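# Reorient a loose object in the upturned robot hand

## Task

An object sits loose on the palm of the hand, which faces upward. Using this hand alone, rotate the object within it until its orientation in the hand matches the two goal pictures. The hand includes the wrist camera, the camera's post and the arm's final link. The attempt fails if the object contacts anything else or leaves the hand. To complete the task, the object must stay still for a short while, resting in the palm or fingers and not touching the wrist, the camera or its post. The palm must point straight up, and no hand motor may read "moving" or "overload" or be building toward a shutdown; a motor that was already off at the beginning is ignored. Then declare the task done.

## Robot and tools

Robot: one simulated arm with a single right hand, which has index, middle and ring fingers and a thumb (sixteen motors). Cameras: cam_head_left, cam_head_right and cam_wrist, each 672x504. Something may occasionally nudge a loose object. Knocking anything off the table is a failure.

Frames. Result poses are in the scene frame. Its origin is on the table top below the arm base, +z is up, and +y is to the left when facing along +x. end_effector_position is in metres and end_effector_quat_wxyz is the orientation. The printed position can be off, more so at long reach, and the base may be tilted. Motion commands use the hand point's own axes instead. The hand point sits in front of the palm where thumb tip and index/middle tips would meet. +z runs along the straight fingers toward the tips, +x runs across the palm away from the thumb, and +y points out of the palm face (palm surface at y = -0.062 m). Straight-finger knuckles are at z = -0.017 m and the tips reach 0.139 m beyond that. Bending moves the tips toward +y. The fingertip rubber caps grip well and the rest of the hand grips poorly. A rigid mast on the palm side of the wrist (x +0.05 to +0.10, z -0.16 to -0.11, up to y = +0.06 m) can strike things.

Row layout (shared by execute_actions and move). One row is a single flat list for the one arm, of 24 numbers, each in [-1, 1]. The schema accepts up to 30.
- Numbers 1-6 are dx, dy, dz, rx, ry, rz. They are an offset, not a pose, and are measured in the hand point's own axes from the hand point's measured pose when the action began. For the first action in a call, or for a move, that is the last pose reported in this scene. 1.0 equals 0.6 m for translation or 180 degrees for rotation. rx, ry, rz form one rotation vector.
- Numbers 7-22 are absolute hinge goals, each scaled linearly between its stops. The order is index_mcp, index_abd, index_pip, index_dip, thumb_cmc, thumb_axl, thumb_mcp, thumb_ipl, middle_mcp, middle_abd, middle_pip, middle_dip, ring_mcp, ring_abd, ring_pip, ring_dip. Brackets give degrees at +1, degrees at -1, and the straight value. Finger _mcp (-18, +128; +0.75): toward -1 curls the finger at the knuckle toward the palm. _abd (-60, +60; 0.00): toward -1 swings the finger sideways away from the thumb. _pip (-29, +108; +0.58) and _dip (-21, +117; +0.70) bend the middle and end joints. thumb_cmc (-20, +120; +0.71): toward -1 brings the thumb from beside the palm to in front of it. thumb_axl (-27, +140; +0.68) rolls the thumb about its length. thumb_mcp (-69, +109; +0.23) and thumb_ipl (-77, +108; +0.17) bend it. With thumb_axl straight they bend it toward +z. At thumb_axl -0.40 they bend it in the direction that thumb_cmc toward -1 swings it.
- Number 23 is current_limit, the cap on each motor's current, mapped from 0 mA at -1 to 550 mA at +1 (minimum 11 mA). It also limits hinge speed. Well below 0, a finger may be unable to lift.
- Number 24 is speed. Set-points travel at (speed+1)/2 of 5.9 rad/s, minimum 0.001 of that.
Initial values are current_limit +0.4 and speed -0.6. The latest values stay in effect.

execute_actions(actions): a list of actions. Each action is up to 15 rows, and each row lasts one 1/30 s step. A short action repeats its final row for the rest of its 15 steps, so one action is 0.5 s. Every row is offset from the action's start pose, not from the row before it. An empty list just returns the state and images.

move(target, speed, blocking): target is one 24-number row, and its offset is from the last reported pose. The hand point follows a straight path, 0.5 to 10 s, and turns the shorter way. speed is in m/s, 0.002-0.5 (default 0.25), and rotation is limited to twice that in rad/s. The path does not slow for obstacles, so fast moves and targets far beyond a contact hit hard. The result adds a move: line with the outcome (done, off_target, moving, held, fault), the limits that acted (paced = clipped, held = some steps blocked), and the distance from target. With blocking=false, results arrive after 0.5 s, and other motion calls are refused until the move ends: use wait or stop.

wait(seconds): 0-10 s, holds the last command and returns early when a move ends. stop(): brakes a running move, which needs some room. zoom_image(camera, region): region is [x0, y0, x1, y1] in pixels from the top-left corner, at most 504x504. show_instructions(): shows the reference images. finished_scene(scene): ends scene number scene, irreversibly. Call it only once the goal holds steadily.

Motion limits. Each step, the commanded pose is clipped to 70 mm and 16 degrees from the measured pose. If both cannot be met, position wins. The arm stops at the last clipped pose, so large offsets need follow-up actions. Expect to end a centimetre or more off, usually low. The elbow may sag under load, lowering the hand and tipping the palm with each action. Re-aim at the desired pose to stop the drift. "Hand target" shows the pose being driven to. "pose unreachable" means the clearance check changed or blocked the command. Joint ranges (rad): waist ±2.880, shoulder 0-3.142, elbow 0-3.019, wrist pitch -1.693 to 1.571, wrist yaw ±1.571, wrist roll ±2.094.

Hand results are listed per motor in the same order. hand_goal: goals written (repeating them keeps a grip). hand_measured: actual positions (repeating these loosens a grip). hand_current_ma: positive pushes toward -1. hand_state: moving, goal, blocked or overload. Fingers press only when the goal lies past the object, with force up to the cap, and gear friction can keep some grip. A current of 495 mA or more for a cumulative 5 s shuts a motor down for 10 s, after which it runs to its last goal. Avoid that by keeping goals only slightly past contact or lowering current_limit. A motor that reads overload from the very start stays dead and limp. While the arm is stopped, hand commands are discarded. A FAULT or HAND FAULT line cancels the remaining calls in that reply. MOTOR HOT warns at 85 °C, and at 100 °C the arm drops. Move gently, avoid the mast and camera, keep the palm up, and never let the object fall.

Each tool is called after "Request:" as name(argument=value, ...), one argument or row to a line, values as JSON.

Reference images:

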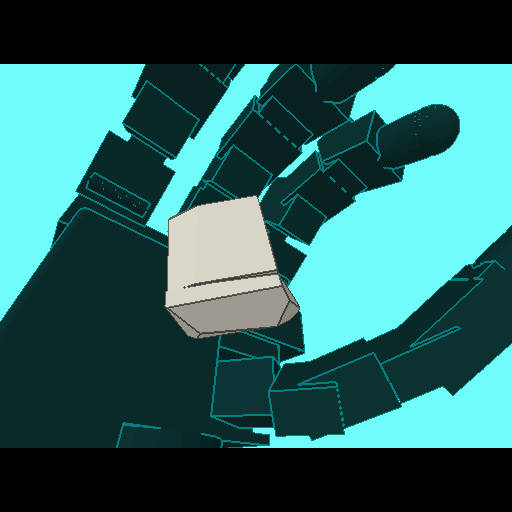

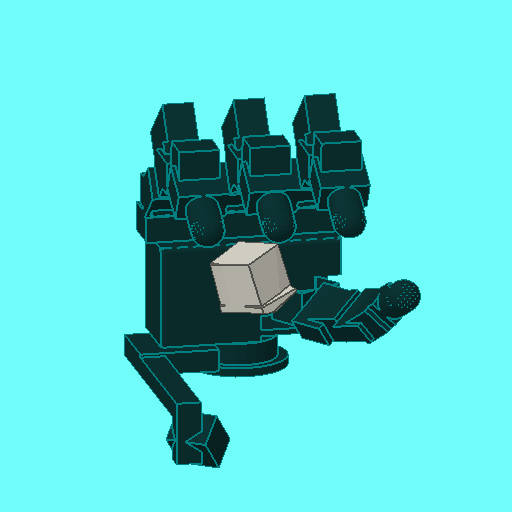

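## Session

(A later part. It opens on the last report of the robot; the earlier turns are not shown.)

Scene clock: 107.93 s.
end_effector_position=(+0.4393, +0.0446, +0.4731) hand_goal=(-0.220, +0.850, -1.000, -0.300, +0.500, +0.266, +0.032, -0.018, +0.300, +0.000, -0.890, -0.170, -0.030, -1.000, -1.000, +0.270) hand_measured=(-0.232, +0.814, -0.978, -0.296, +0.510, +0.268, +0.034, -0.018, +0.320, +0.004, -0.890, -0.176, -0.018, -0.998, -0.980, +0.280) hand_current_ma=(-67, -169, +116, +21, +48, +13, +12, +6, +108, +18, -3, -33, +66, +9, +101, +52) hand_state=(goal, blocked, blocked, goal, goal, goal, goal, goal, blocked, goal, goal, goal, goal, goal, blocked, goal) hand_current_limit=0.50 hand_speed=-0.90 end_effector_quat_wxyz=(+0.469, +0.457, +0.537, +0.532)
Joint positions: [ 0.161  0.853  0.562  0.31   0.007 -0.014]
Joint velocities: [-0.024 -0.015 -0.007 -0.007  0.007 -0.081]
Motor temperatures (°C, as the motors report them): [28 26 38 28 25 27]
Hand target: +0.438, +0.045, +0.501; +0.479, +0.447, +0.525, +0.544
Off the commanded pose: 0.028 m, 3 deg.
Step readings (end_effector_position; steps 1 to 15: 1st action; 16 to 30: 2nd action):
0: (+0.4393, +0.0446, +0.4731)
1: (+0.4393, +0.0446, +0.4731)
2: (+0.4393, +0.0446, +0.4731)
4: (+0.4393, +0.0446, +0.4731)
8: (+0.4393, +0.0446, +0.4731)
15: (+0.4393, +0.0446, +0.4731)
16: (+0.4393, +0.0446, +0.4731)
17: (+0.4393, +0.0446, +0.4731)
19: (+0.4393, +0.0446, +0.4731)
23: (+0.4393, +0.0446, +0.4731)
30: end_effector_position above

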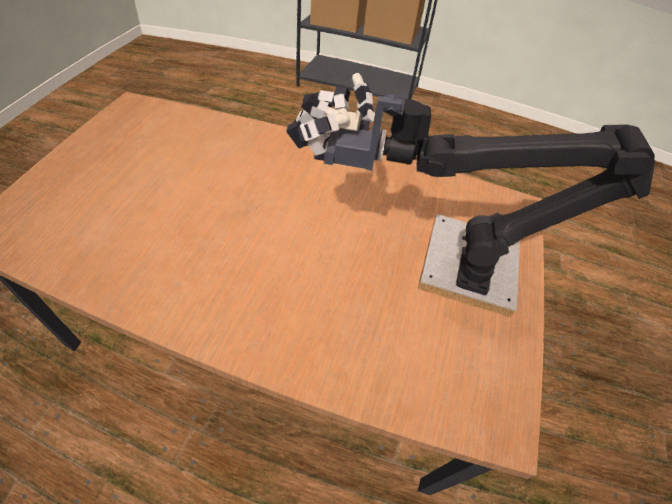

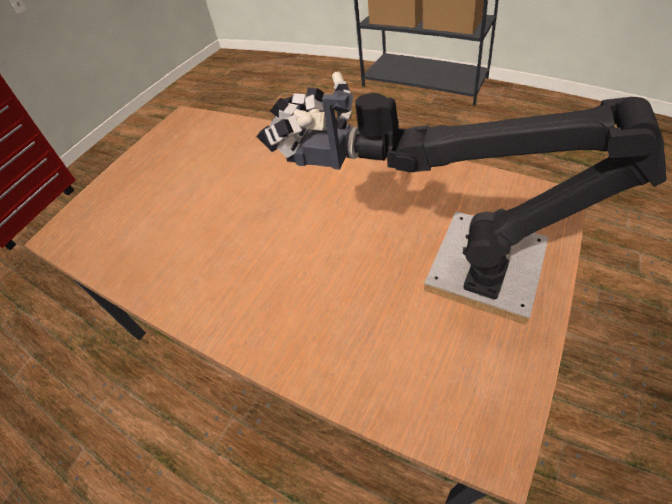

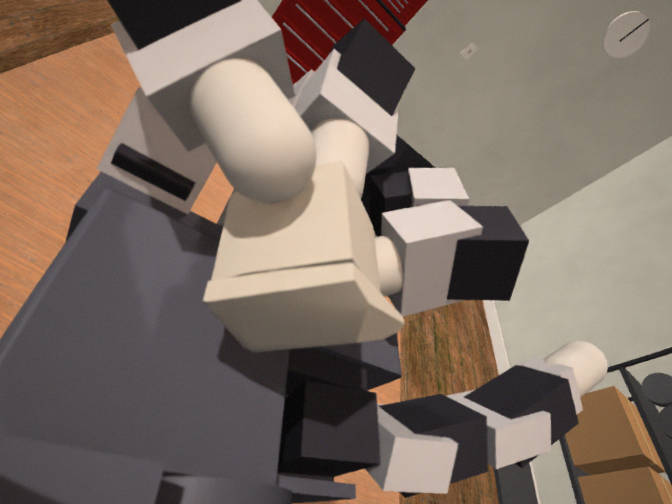

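Very close. One more nudge.

Request:
execute_actions(
  actions=[
    [[0,0.047,0,-0.014,0,0,-0.18,0.82,-1,-0.36,0.5,0.266,0.032,-0.018,0.32,0,-0.89,-0.17,-0.03,-1,-1,0.29,0.5,-0.9]],
    [[0,0.047,0,-0.014,0,0,-0.18,0.82,-1,-0.36,0.5,0.266,0.032,-0.018,0.32,0,-0.89,-0.17,-0.03,-1,-1,0.29,0.5,-0.9]],
  ],
)

Scene clock: 109.07 s.
end_effector_position=(+0.4393, +0.0446, +0.4731) hand_goal=(-0.180, +0.820, -1.000, -0.360, +0.500, +0.266, +0.032, -0.018, +0.320, +0.000, -0.890, -0.170, -0.030, -1.000, -1.000, +0.290) hand_measured=(-0.182, +0.814, -0.998, -0.356, +0.510, +0.268, +0.034, -0.018, +0.326, +0.002, -0.890, -0.176, -0.018, -0.998, -0.984, +0.292) hand_current_ma=(-15, -28, +10, +19, +48, +13, +12, +6, +34, +12, -3, -33, +65, +9, +78, +10) hand_state=(goal, goal, goal, goal, goal, goal, goal, goal, goal, goal, goal, goal, goal, goal, goal, goal) hand_current_limit=0.50 hand_speed=-0.90 end_effector_quat_wxyz=(+0.469, +0.457, +0.537, +0.532)
Joint positions: [ 0.161  0.853  0.562  0.31   0.007 -0.014]
Joint velocities: [ 0.005 -0.005 -0.002 -0.002  0.022  0.051]
Motor temperatures (°C, as the motors report them): [28 26 38 28 25 27]
Hand target: +0.438, +0.045, +0.501; +0.479, +0.447, +0.525, +0.544
Off the commanded pose: 0.028 m, 3 deg.
Step readings (end_effector_position; steps 1 to 15: 1st action; 16 to 30: 2nd action):
0: (+0.4393, +0.0446, +0.4731)
1: (+0.4393, +0.0446, +0.4731)
2: (+0.4393, +0.0446, +0.4731)
4: (+0.4393, +0.0446, +0.4731)
8: (+0.4393, +0.0446, +0.4731)
15: (+0.4393, +0.0446, +0.4731)
16: (+0.4393, +0.0446, +0.4731)
17: (+0.4393, +0.0446, +0.4731)
19: (+0.4393, +0.0446, +0.4731)
23: (+0.4393, +0.0446, +0.4731)
30: end_effector_position above

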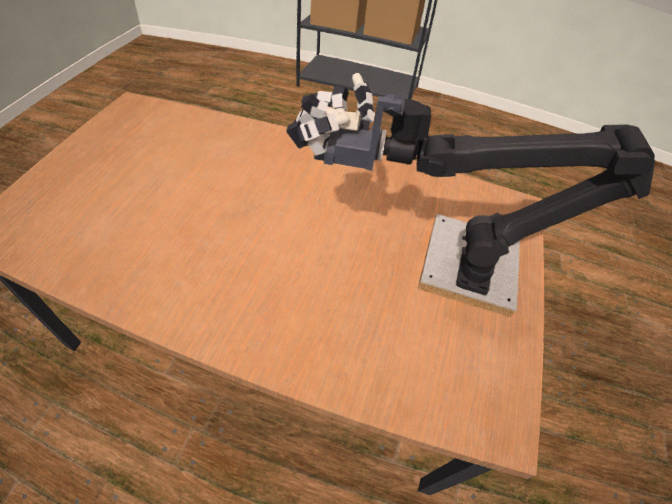

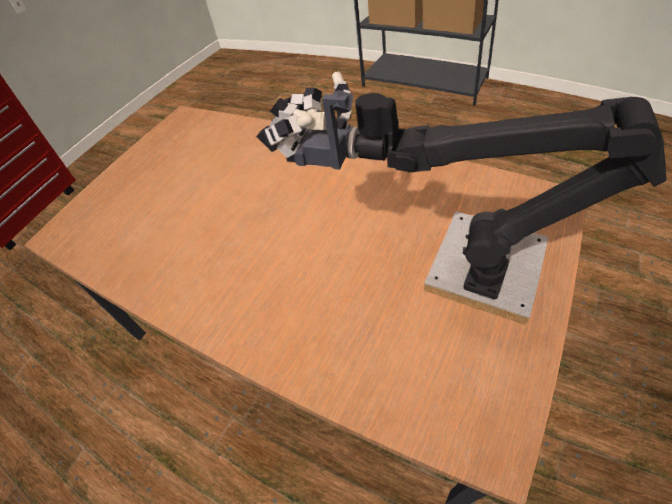

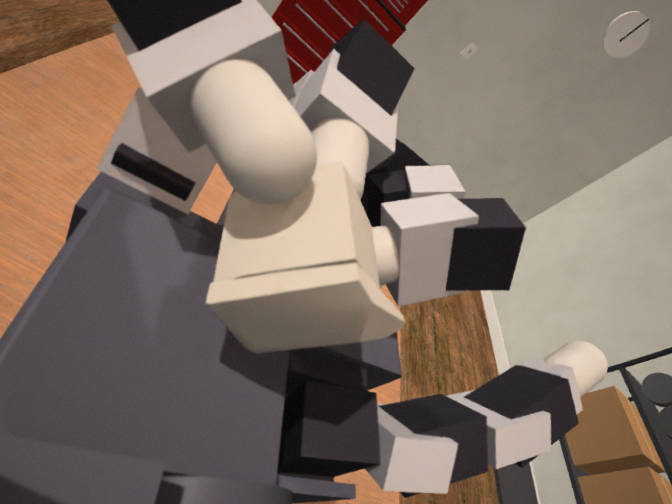

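Request:
execute_actions(
  actions=[
    [[0,0.047,0,-0.014,0,0,-0.2,0.8,-1,-0.36,0.5,0.266,0.032,-0.018,0.34,0,-0.89,-0.17,0,-1,-1,0.21,0.5,-0.9]],
    [[0,0.047,0,-0.014,0,0,-0.2,0.8,-1,-0.36,0.5,0.266,0.032,-0.018,0.34,0,-0.89,-0.17,0,-1,-1,0.21,0.5,-0.9]],
  ],
)

Scene clock: 110.23 s.
end_effector_position=(+0.4393, +0.0446, +0.4731) hand_goal=(-0.200, +0.800, -1.000, -0.360, +0.500, +0.266, +0.032, -0.018, +0.340, +0.000, -0.890, -0.170, +0.000, -1.000, -1.000, +0.210) hand_measured=(-0.198, +0.794, -1.000, -0.364, +0.510, +0.268, +0.034, -0.018, +0.344, +0.002, -0.890, -0.174, +0.002, -0.998, -0.978, +0.240) hand_current_ma=(+14, -31, +1, -15, +48, +13, +12, +6, +22, +12, -3, -21, +12, +9, +113, +155) hand_state=(goal, goal, goal, goal, goal, goal, goal, goal, goal, goal, goal, goal, goal, goal, blocked, blocked) hand_current_limit=0.50 hand_speed=-0.90 end_effector_quat_wxyz=(+0.469, +0.457, +0.537, +0.532)
Joint positions: [ 0.161  0.853  0.562  0.31   0.007 -0.014]
Joint velocities: [-0.015 -0.005 -0.002 -0.012  0.037 -0.022]
Motor temperatures (°C, as the motors report them): [28 26 38 28 25 27]
Hand target: +0.438, +0.045, +0.501; +0.479, +0.447, +0.525, +0.544
Off the commanded pose: 0.028 m, 3 deg.
Step readings (end_effector_position; steps 1 to 15: 1st action; 16 to 30: 2nd action):
0: (+0.4393, +0.0446, +0.4731)
1: (+0.4393, +0.0446, +0.4731)
2: (+0.4393, +0.0446, +0.4731)
4: (+0.4393, +0.0446, +0.4731)
8: (+0.4393, +0.0446, +0.4731)
15: (+0.4393, +0.0446, +0.4731)
16: (+0.4393, +0.0446, +0.4731)
17: (+0.4393, +0.0446, +0.4731)
19: (+0.4393, +0.0446, +0.4731)
23: (+0.4393, +0.0446, +0.4731)
30: end_effector_position above

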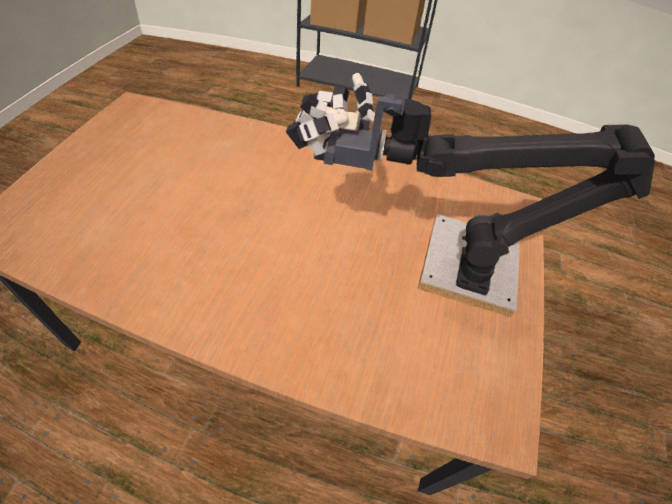

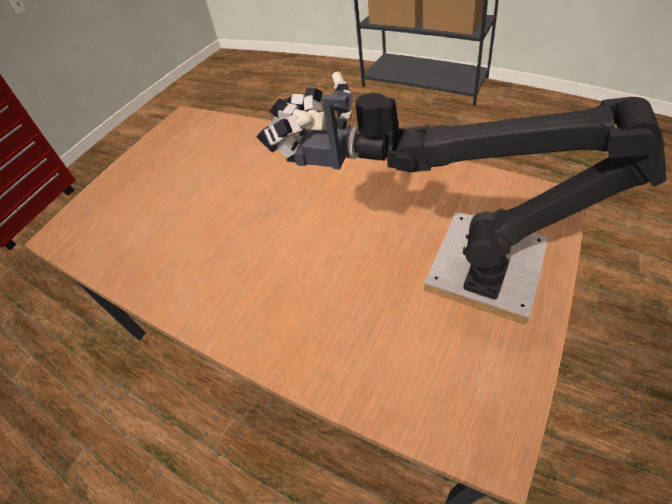

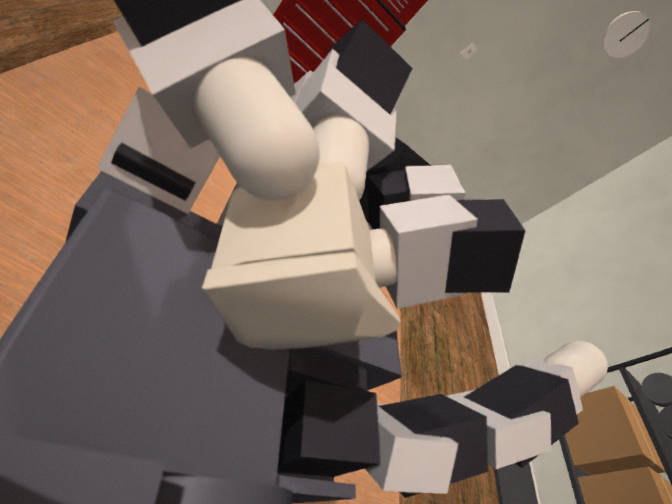

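Request:
execute_actions(
  actions=[
    [[0,0.047,0,-0.014,0,0,-0.15,0.83,-1,-0.4,0.5,0.266,0.032,-0.018,0.34,0,-0.89,-0.17,-0.02,-1,-1,0.28,0.5,-0.9]],
    [[0,0.047,0,-0.014,0,0,-0.15,0.83,-1,-0.4,0.5,0.266,0.032,-0.018,0.34,0,-0.89,-0.17,-0.02,-1,-1,0.28,0.5,-0.9]],
  ],
)

Scene clock: 111.33 s.
end_effector_position=(+0.4393, +0.0446, +0.4731) hand_goal=(-0.150, +0.830, -1.000, -0.400, +0.500, +0.266, +0.032, -0.018, +0.340, +0.000, -0.890, -0.170, -0.020, -1.000, -1.000, +0.280) hand_measured=(-0.154, +0.818, -1.000, -0.398, +0.510, +0.268, +0.034, -0.018, +0.348, +0.002, -0.890, -0.172, -0.008, -0.998, -0.986, +0.280) hand_current_ma=(-26, -54, +1, +10, +48, +13, +12, +6, +47, +12, -3, -15, +61, +8, +70, +2) hand_state=(goal, goal, goal, goal, goal, goal, goal, goal, goal, goal, goal, goal, goal, goal, goal, goal) hand_current_limit=0.50 hand_speed=-0.90 end_effector_quat_wxyz=(+0.469, +0.457, +0.537, +0.532)
Joint positions: [ 0.161  0.853  0.562  0.31   0.007 -0.014]
Joint velocities: [-0.024 -0.005  0.007 -0.012  0.037  0.125]
Motor temperatures (°C, as the motors report them): [28 26 38 28 25 27]
Hand target: +0.438, +0.045, +0.501; +0.479, +0.447, +0.525, +0.544
Off the commanded pose: 0.028 m, 3 deg.
Step readings (end_effector_position; steps 1 to 15: 1st action; 16 to 30: 2nd action):
0: (+0.4393, +0.0446, +0.4731)
1: (+0.4393, +0.0446, +0.4731)
2: (+0.4393, +0.0446, +0.4731)
4: (+0.4393, +0.0446, +0.4731)
8: (+0.4393, +0.0446, +0.4731)
15: (+0.4393, +0.0446, +0.4731)
16: (+0.4393, +0.0446, +0.4731)
17: (+0.4393, +0.0446, +0.4731)
19: (+0.4393, +0.0446, +0.4731)
23: (+0.4393, +0.0446, +0.4731)
30: end_effector_position above

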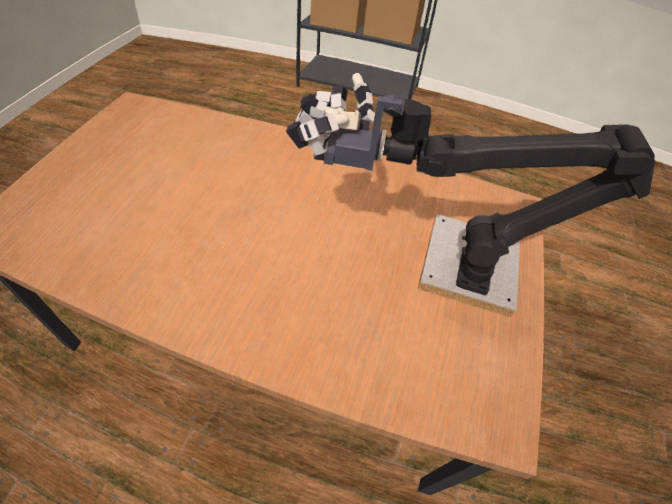

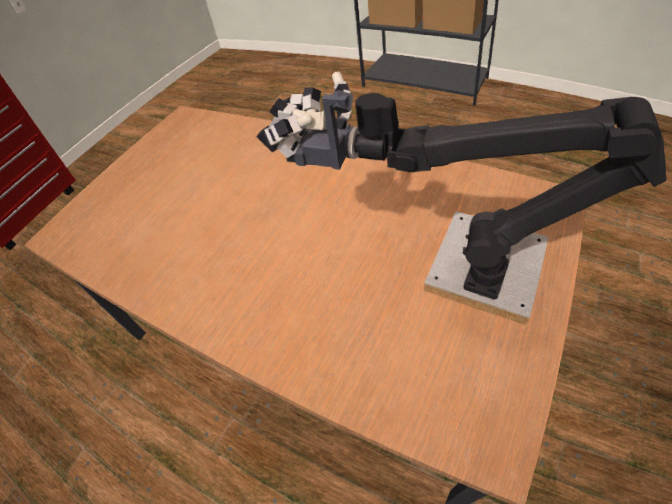

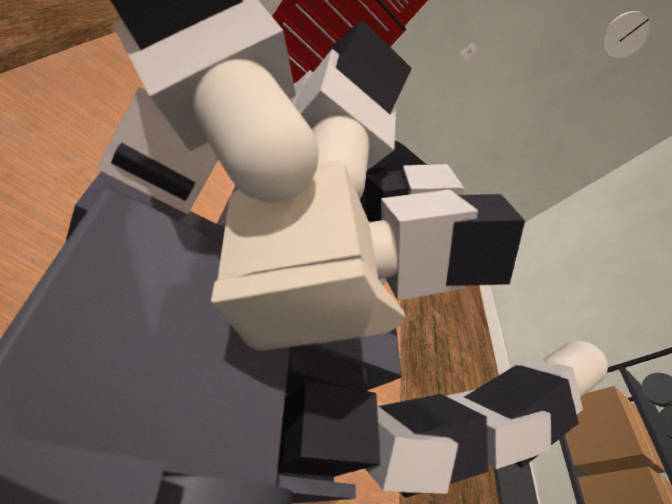

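Request:
finished_scene(
  scene=1,
)

The scene is finished: the task was done.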